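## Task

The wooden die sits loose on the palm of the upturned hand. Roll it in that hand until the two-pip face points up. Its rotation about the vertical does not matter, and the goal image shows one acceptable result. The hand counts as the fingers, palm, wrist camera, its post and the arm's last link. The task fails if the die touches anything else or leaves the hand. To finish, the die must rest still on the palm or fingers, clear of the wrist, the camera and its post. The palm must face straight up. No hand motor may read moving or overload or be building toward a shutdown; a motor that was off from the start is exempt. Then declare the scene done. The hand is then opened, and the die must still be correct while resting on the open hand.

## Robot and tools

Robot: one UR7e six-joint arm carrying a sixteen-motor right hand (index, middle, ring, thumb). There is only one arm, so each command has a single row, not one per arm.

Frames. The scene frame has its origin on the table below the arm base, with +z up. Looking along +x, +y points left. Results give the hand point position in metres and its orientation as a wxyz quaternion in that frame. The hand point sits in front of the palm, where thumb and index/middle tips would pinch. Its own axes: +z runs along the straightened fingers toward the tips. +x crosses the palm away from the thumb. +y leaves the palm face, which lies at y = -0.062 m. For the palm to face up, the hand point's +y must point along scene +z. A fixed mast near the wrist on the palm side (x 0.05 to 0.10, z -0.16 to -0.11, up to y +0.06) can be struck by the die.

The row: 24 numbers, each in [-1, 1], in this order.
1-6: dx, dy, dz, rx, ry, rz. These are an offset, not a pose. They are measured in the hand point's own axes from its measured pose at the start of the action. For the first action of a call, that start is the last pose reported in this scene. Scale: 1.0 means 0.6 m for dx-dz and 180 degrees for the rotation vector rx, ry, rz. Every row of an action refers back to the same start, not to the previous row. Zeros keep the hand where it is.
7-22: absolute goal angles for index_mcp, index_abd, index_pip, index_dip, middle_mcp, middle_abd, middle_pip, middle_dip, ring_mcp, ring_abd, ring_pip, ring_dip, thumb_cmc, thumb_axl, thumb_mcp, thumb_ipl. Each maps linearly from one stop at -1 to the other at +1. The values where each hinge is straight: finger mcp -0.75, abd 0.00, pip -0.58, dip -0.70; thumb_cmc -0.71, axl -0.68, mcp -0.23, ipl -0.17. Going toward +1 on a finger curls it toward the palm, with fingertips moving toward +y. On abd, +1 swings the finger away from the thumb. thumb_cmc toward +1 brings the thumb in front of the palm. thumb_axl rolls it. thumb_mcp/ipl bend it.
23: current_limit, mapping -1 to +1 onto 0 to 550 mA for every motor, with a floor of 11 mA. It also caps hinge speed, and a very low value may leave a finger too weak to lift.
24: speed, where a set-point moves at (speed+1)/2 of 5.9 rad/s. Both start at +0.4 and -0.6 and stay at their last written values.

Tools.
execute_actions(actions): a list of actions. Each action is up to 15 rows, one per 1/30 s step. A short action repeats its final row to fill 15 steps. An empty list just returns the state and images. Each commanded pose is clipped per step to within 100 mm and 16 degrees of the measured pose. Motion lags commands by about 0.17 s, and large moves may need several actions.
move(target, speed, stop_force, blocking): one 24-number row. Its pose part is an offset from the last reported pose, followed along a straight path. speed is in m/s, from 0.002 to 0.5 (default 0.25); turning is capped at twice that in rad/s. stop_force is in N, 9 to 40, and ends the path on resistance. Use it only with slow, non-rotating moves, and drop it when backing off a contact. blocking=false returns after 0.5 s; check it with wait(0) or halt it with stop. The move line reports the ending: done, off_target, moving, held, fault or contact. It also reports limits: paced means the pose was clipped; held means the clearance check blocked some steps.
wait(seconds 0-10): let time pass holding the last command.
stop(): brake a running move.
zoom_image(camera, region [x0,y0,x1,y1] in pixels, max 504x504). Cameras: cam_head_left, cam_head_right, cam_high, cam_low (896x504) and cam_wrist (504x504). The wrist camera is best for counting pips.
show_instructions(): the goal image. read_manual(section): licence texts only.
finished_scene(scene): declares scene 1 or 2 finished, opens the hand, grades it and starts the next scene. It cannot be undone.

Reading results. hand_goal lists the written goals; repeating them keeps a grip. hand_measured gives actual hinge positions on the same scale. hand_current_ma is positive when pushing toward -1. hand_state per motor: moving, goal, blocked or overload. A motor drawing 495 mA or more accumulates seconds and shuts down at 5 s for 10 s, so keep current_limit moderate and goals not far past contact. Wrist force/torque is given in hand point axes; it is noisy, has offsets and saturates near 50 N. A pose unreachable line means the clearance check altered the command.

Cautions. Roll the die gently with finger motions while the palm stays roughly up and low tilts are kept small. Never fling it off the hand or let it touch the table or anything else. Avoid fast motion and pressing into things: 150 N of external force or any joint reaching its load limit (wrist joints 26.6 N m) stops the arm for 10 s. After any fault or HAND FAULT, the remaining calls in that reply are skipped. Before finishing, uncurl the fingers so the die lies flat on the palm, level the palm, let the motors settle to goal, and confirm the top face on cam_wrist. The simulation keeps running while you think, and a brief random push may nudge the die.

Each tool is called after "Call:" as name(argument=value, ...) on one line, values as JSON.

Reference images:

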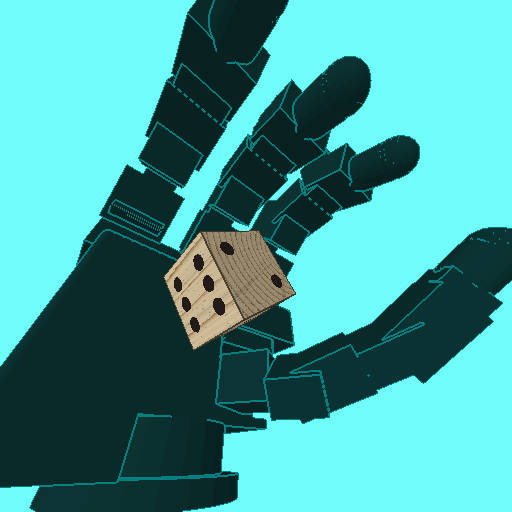

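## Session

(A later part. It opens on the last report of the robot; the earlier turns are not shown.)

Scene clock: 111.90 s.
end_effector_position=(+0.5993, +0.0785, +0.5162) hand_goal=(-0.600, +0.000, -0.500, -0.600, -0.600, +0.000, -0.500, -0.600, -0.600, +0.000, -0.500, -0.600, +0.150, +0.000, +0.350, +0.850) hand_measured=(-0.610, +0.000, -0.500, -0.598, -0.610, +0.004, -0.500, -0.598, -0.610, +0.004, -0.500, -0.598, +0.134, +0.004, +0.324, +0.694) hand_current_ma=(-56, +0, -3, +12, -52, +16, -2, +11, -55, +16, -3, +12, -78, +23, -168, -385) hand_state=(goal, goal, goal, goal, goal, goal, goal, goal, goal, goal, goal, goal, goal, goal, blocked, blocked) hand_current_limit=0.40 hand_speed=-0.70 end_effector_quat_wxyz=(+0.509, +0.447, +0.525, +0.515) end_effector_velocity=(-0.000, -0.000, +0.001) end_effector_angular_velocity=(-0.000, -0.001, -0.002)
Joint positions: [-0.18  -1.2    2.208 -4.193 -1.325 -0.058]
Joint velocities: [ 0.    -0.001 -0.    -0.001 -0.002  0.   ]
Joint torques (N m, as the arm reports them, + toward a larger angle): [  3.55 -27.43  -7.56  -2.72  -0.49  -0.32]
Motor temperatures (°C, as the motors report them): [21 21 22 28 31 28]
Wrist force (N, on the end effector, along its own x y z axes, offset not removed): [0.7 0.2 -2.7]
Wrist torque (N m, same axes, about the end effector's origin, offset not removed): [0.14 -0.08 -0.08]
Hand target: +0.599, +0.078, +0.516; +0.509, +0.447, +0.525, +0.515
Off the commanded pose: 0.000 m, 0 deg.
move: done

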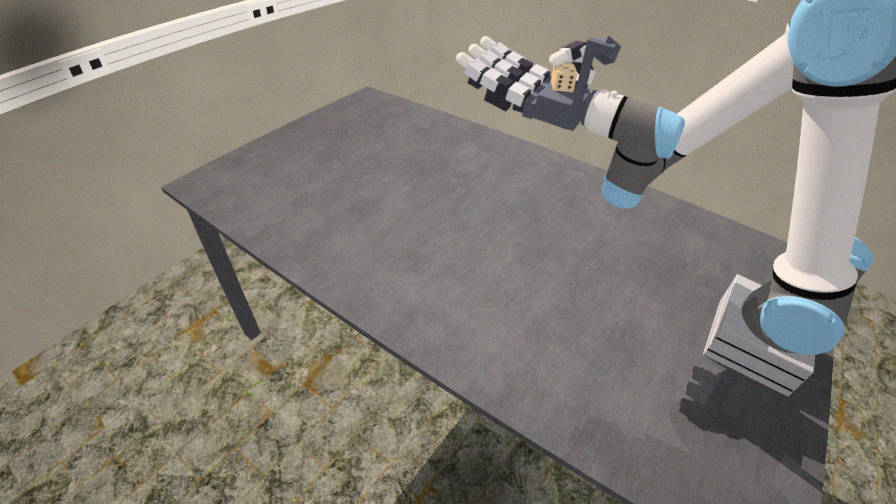

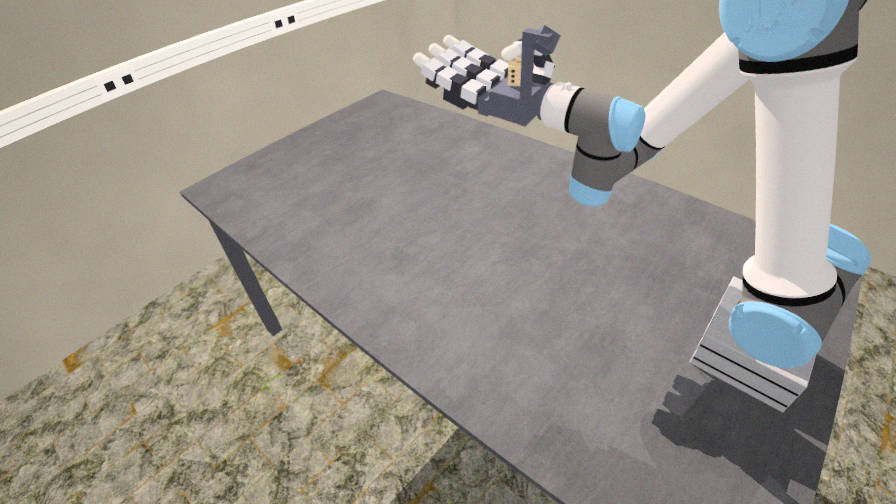

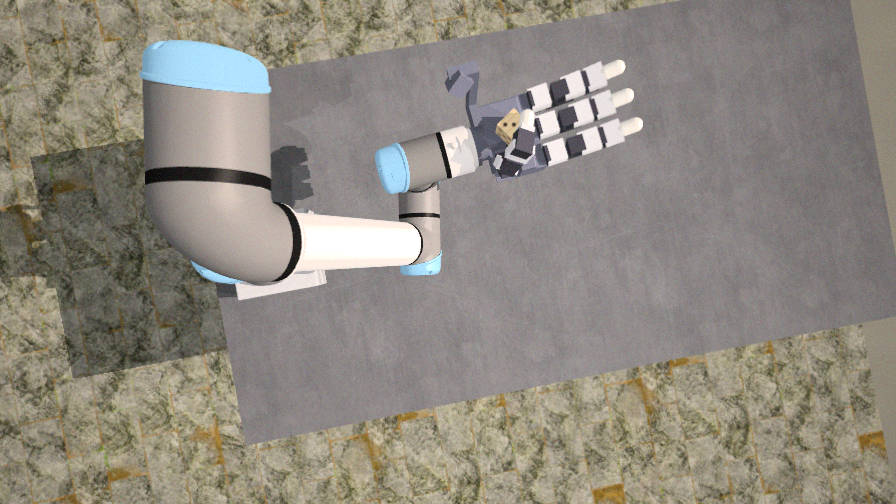

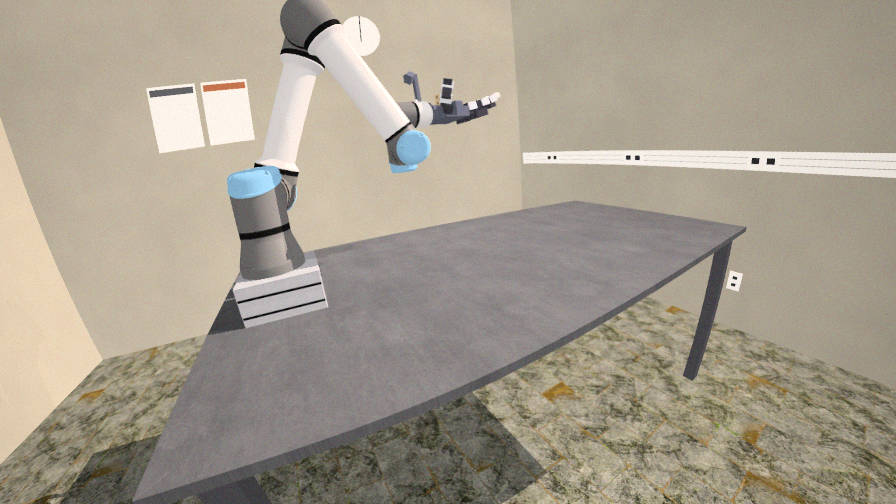

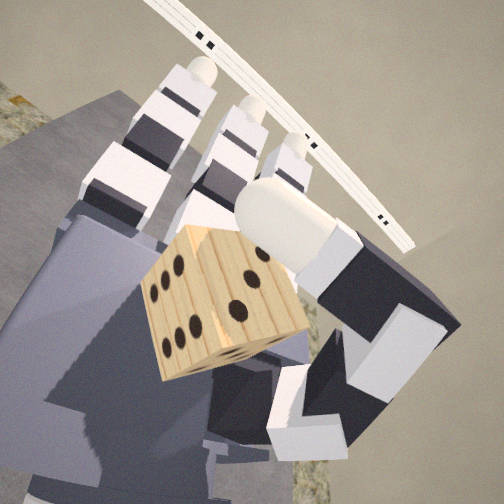

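Call:
move(target=[0,0,0,0,0,0,-0.6,0,-0.5,-0.6,-0.6,0.0,-0.5,-0.6,-0.6,0,-0.5,-0.6,0.15,0.0,0.1,1.0,0.4,-0.8])

Call:
zoom_image(camera="cam_high", region=[440, 50, 620, 190])

Call:
zoom_image(camera="cam_head_left", region=[480, 10, 640, 130])

Scene clock: 119.40 s.
end_effector_position=(+0.5993, +0.0785, +0.5162) hand_goal=(-0.600, +0.000, -0.500, -0.600, -0.600, +0.000, -0.500, -0.600, -0.600, +0.000, -0.500, -0.600, +0.150, +0.000, +0.100, +1.000) hand_measured=(-0.610, +0.000, -0.500, -0.598, -0.610, +0.004, -0.500, -0.598, -0.610, +0.004, -0.500, -0.598, +0.144, +0.002, +0.086, +0.960) hand_current_ma=(-56, +0, -3, +12, -52, +16, -2, +11, -55, +16, -3, +12, -33, +18, -88, -313) hand_state=(goal, goal, goal, goal, goal, goal, goal, goal, goal, goal, goal, goal, goal, goal, goal, blocked) hand_current_limit=0.40 hand_speed=-0.80 end_effector_quat_wxyz=(+0.509, +0.447, +0.525, +0.515) end_effector_velocity=(+0.000, -0.001, -0.000) end_effector_angular_velocity=(-0.000, +0.001, -0.002)
Joint positions: [-0.18  -1.2    2.208 -4.193 -1.325 -0.058]
Joint velocities: [-0.002 -0.     0.     0.001  0.    -0.   ]
Joint torques (N m, as the arm reports them, + toward a larger angle): [  3.86 -27.11  -7.23  -2.59  -0.29  -0.58]
Motor temperatures (°C, as the motors report them): [21 21 22 28 31 28]
Wrist force (N, on the end effector, along its own x y z axes, offset not removed): [1.2 -3.1 -2.6]
Wrist torque (N m, same axes, about the end effector's origin, offset not removed): [-0.50 -0.21 -0.17]
Hand target: +0.599, +0.078, +0.516; +0.509, +0.447, +0.525, +0.515
Off the commanded pose: 0.000 m, 0 deg.
move: done

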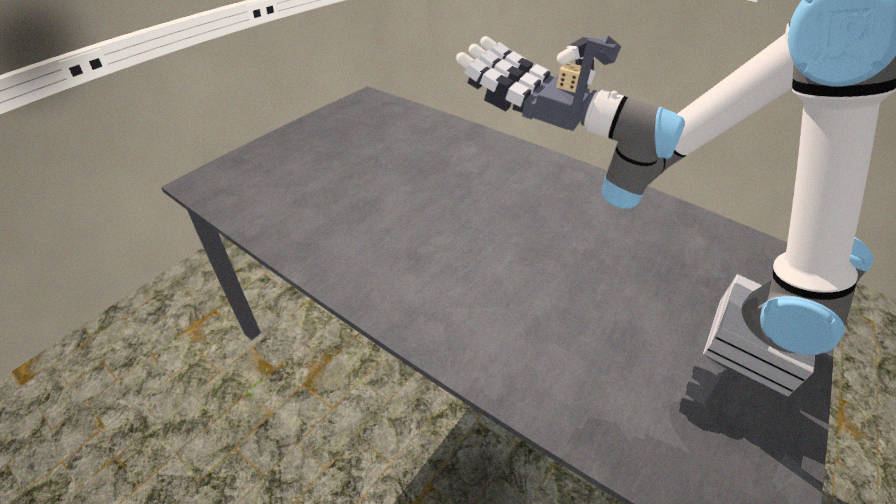

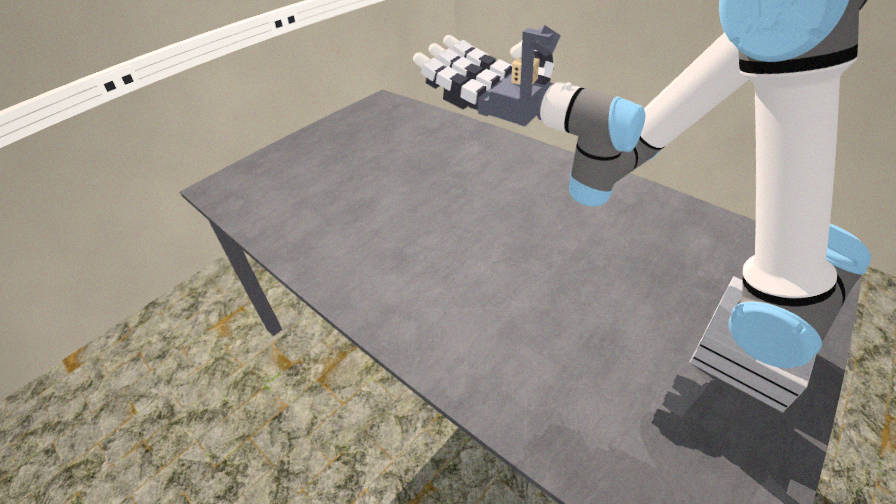

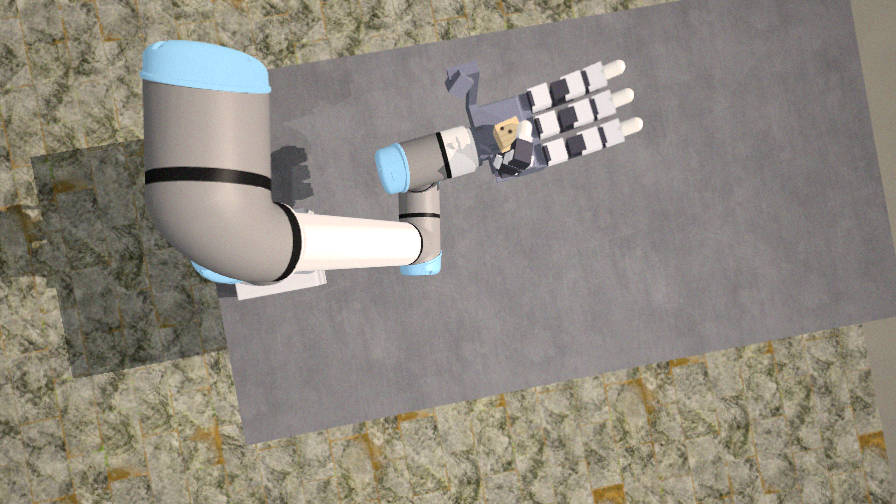

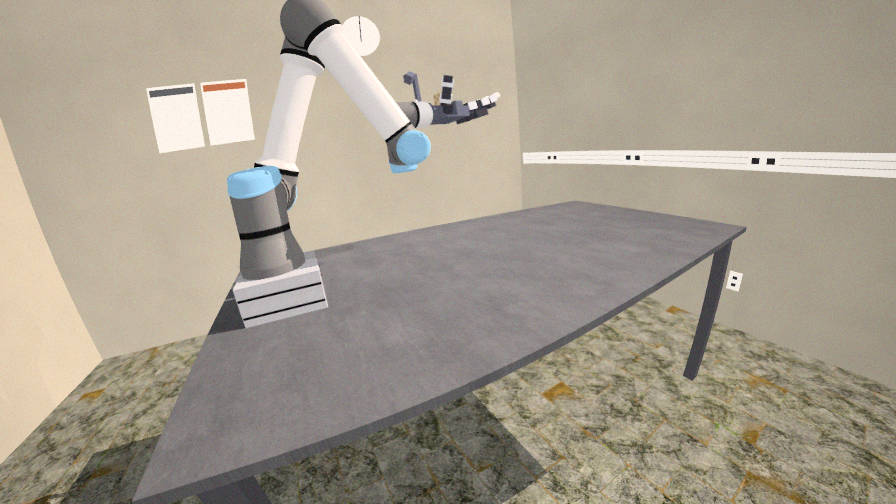

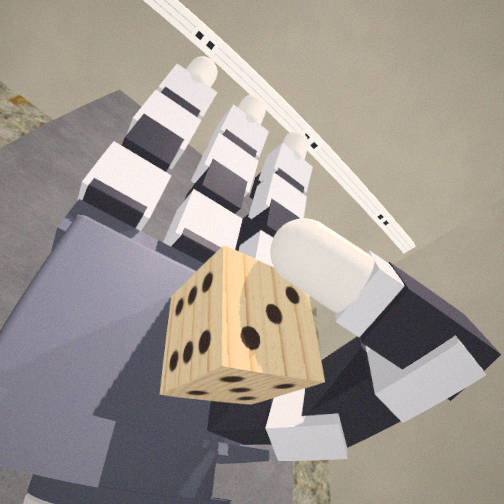

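Region (440, 50, 620, 190) of cam_high's 896x504 image, scaled by 2.800, with more detail than that image has.

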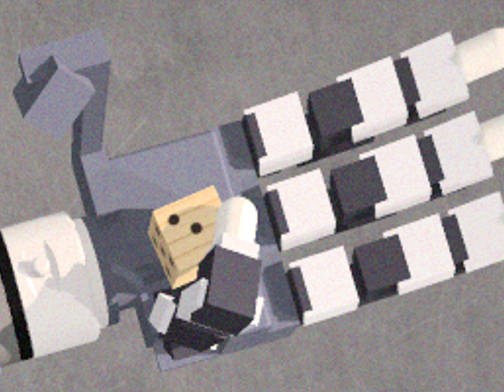

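Region (480, 10, 640, 130) of cam_head_left's 896x504 image, scaled by 3.150, with more detail than that image has; it fills the top 378 rows of this view, and the rest is white.

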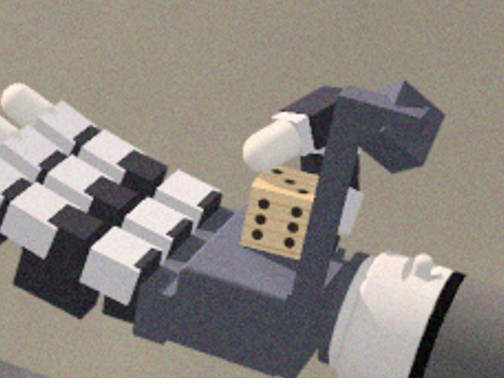

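Call:
move(target=[0,0,0,0,0,0,-0.05,0,0,-0.28,-0.05,0,0,-0.28,-0.05,0,0,-0.28,0.1,-0.27,-0.03,0.02,0.4,-0.6])

Call:
move(target=[0,0,0,0.1,0,0,-0.05,0,0,-0.28,-0.05,0,0,-0.28,-0.05,0,0,-0.28,0.1,-0.27,-0.03,0.02,0.4,-0.6], speed=0.1)

Call:
zoom_image(camera="cam_high", region=[440, 30, 660, 200])

Scene clock: 127.80 s.
end_effector_position=(+0.5993, +0.0785, +0.5162) hand_goal=(-0.050, +0.000, +0.000, -0.280, -0.050, +0.000, +0.000, -0.280, -0.050, +0.000, +0.000, -0.280, +0.100, -0.270, -0.030, +0.020) hand_measured=(-0.066, +0.000, -0.002, -0.282, -0.064, +0.004, -0.002, -0.282, -0.066, +0.004, -0.002, -0.282, +0.098, -0.268, -0.028, +0.022) hand_current_ma=(-81, +0, -13, -13, -78, +16, -13, -12, -81, +16, -13, -13, -11, +7, +17, +20) hand_state=(goal, goal, goal, goal, goal, goal, goal, goal, goal, goal, goal, goal, goal, goal, goal, goal) hand_current_limit=0.40 hand_speed=-0.60 end_effector_quat_wxyz=(+0.509, +0.447, +0.525, +0.515) end_effector_velocity=(-0.000, +0.001, +0.000) end_effector_angular_velocity=(-0.000, -0.000, +0.003)
Joint positions: [-0.18  -1.2    2.208 -4.193 -1.325 -0.058]
Joint velocities: [ 0.002  0.    -0.    -0.     0.001 -0.   ]
Joint torques (N m, as the arm reports them, + toward a larger angle): [  4.41 -25.37  -6.97  -2.44  -0.22  -0.4 ]
Motor temperatures (°C, as the motors report them): [21 21 22 28 31 28]
Wrist force (N, on the end effector, along its own x y z axes, offset not removed): [0.5 -1.5 1.4]
Wrist torque (N m, same axes, about the end effector's origin, offset not removed): [-0.57 -0.21 -0.13]
Hand target: +0.599, +0.078, +0.516; +0.509, +0.447, +0.525, +0.515
Off the commanded pose: 0.000 m, 0 deg.
move: done

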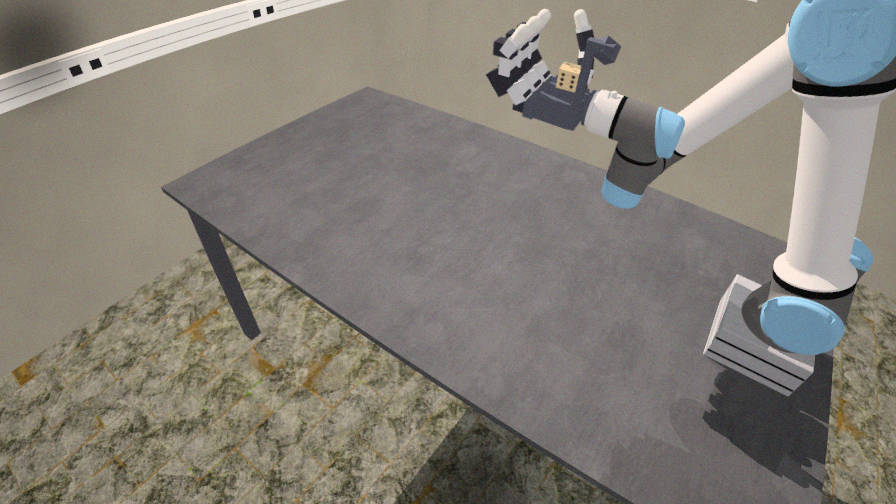

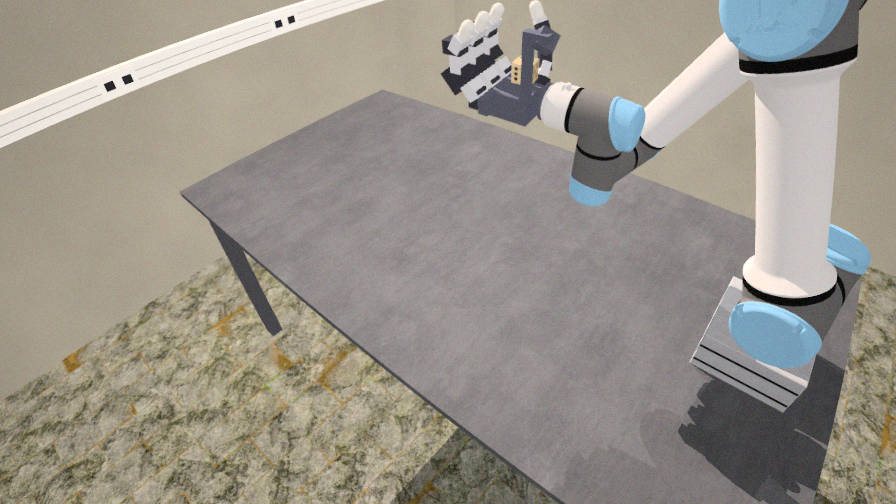

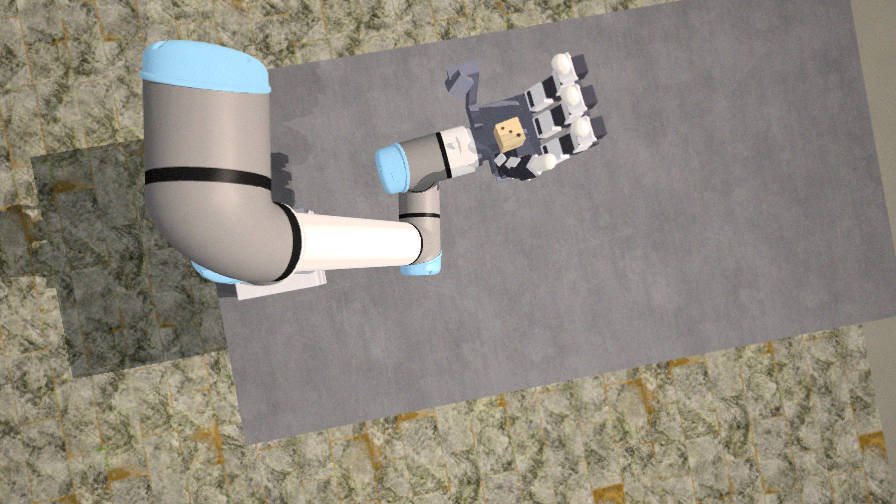

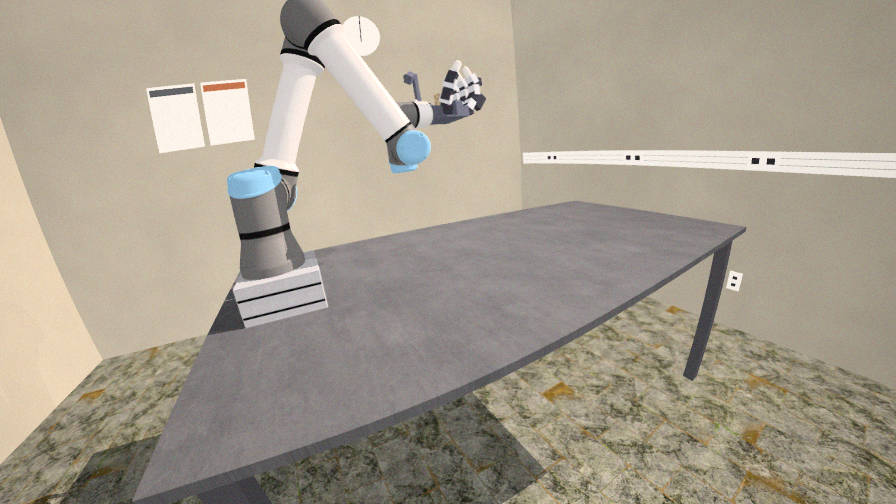

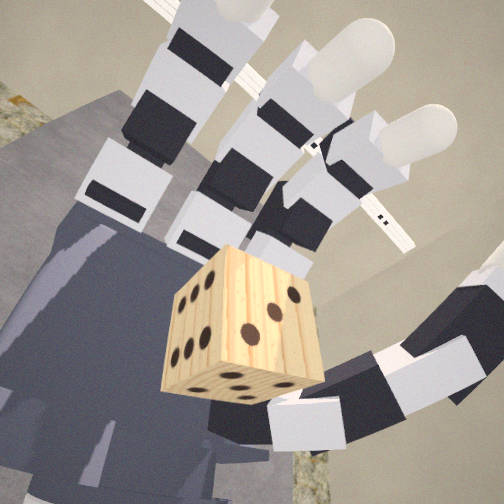

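Scene clock: 129.77 s.
end_effector_position=(+0.5992, +0.0785, +0.5162) hand_goal=(-0.050, +0.000, +0.000, -0.280, -0.050, +0.000, +0.000, -0.280, -0.050, +0.000, +0.000, -0.280, +0.100, -0.270, -0.030, +0.020) hand_measured=(-0.066, +0.000, -0.002, -0.282, -0.064, +0.004, -0.002, -0.282, -0.066, +0.004, -0.002, -0.282, +0.098, -0.268, -0.028, +0.022) hand_current_ma=(-81, +0, -13, -13, -78, +16, -13, -12, -81, +16, -13, -13, -11, +6, +17, +20) hand_state=(goal, goal, goal, goal, goal, goal, goal, goal, goal, goal, goal, goal, goal, goal, goal, goal) hand_current_limit=0.40 hand_speed=-0.60 end_effector_quat_wxyz=(+0.433, +0.521, +0.599, +0.427) end_effector_velocity=(+0.000, -0.001, +0.000) end_effector_angular_velocity=(-0.001, +0.008, -0.003)
Joint positions: [-0.179 -1.478  2.277 -3.663 -1.355 -0.132]
Joint velocities: [-0.001 -0.007 -0.002  0.017 -0.003 -0.002]
Joint torques (N m, as the arm reports them, + toward a larger angle): [  7.44 -29.29 -24.37  -1.11  -1.74  -2.68]
Motor temperatures (°C, as the motors report them): [21 21 22 28 31 28]
Wrist force (N, on the end effector, along its own x y z axes, offset not removed): [-1.3 -1.1 -1.5]
Wrist torque (N m, same axes, about the end effector's origin, offset not removed): [-0.28 0.22 -0.29]
Hand target: +0.599, +0.078, +0.516; +0.432, +0.521, +0.599, +0.427
Off the commanded pose: 0.000 m, 0 deg.
move: done

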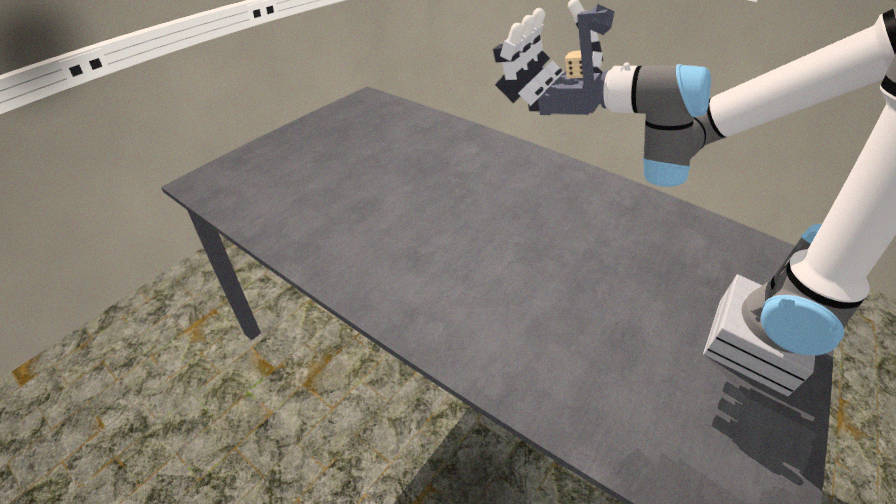

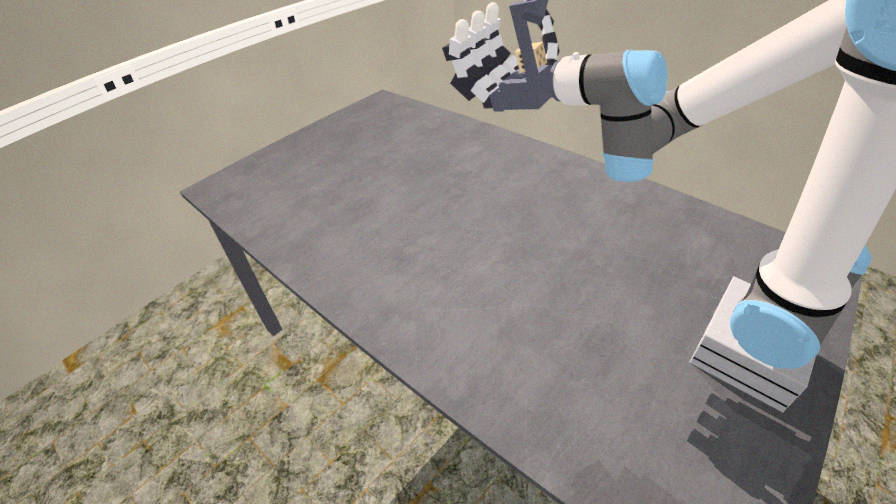

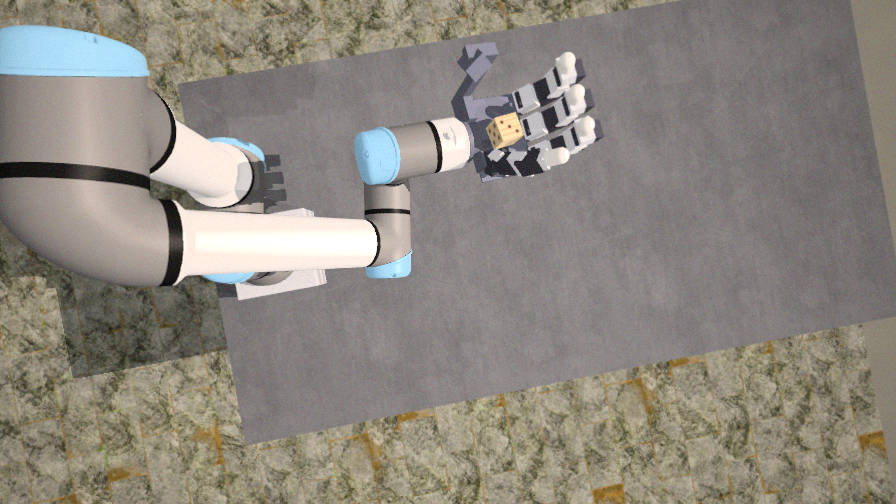

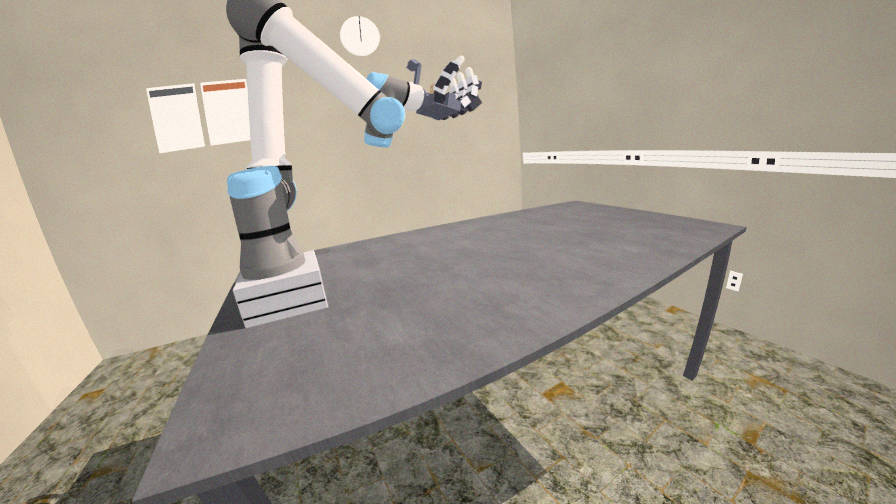

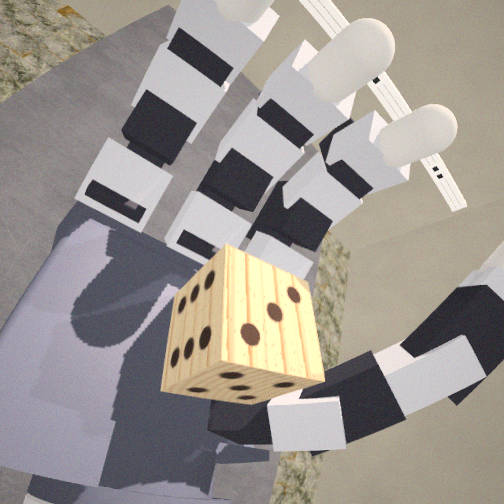

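Region (440, 30, 660, 200) of cam_high's 896x504 image, scaled by 2.291, with more detail than that image has; it fills the top 389 rows of this view, and the rest is white.

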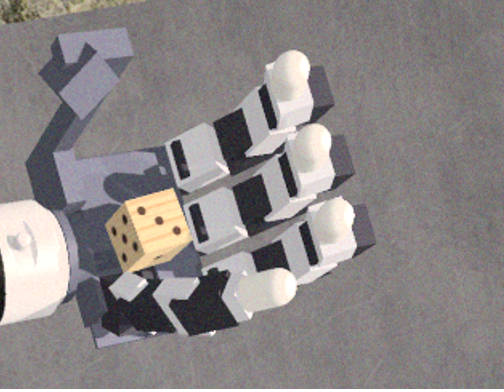

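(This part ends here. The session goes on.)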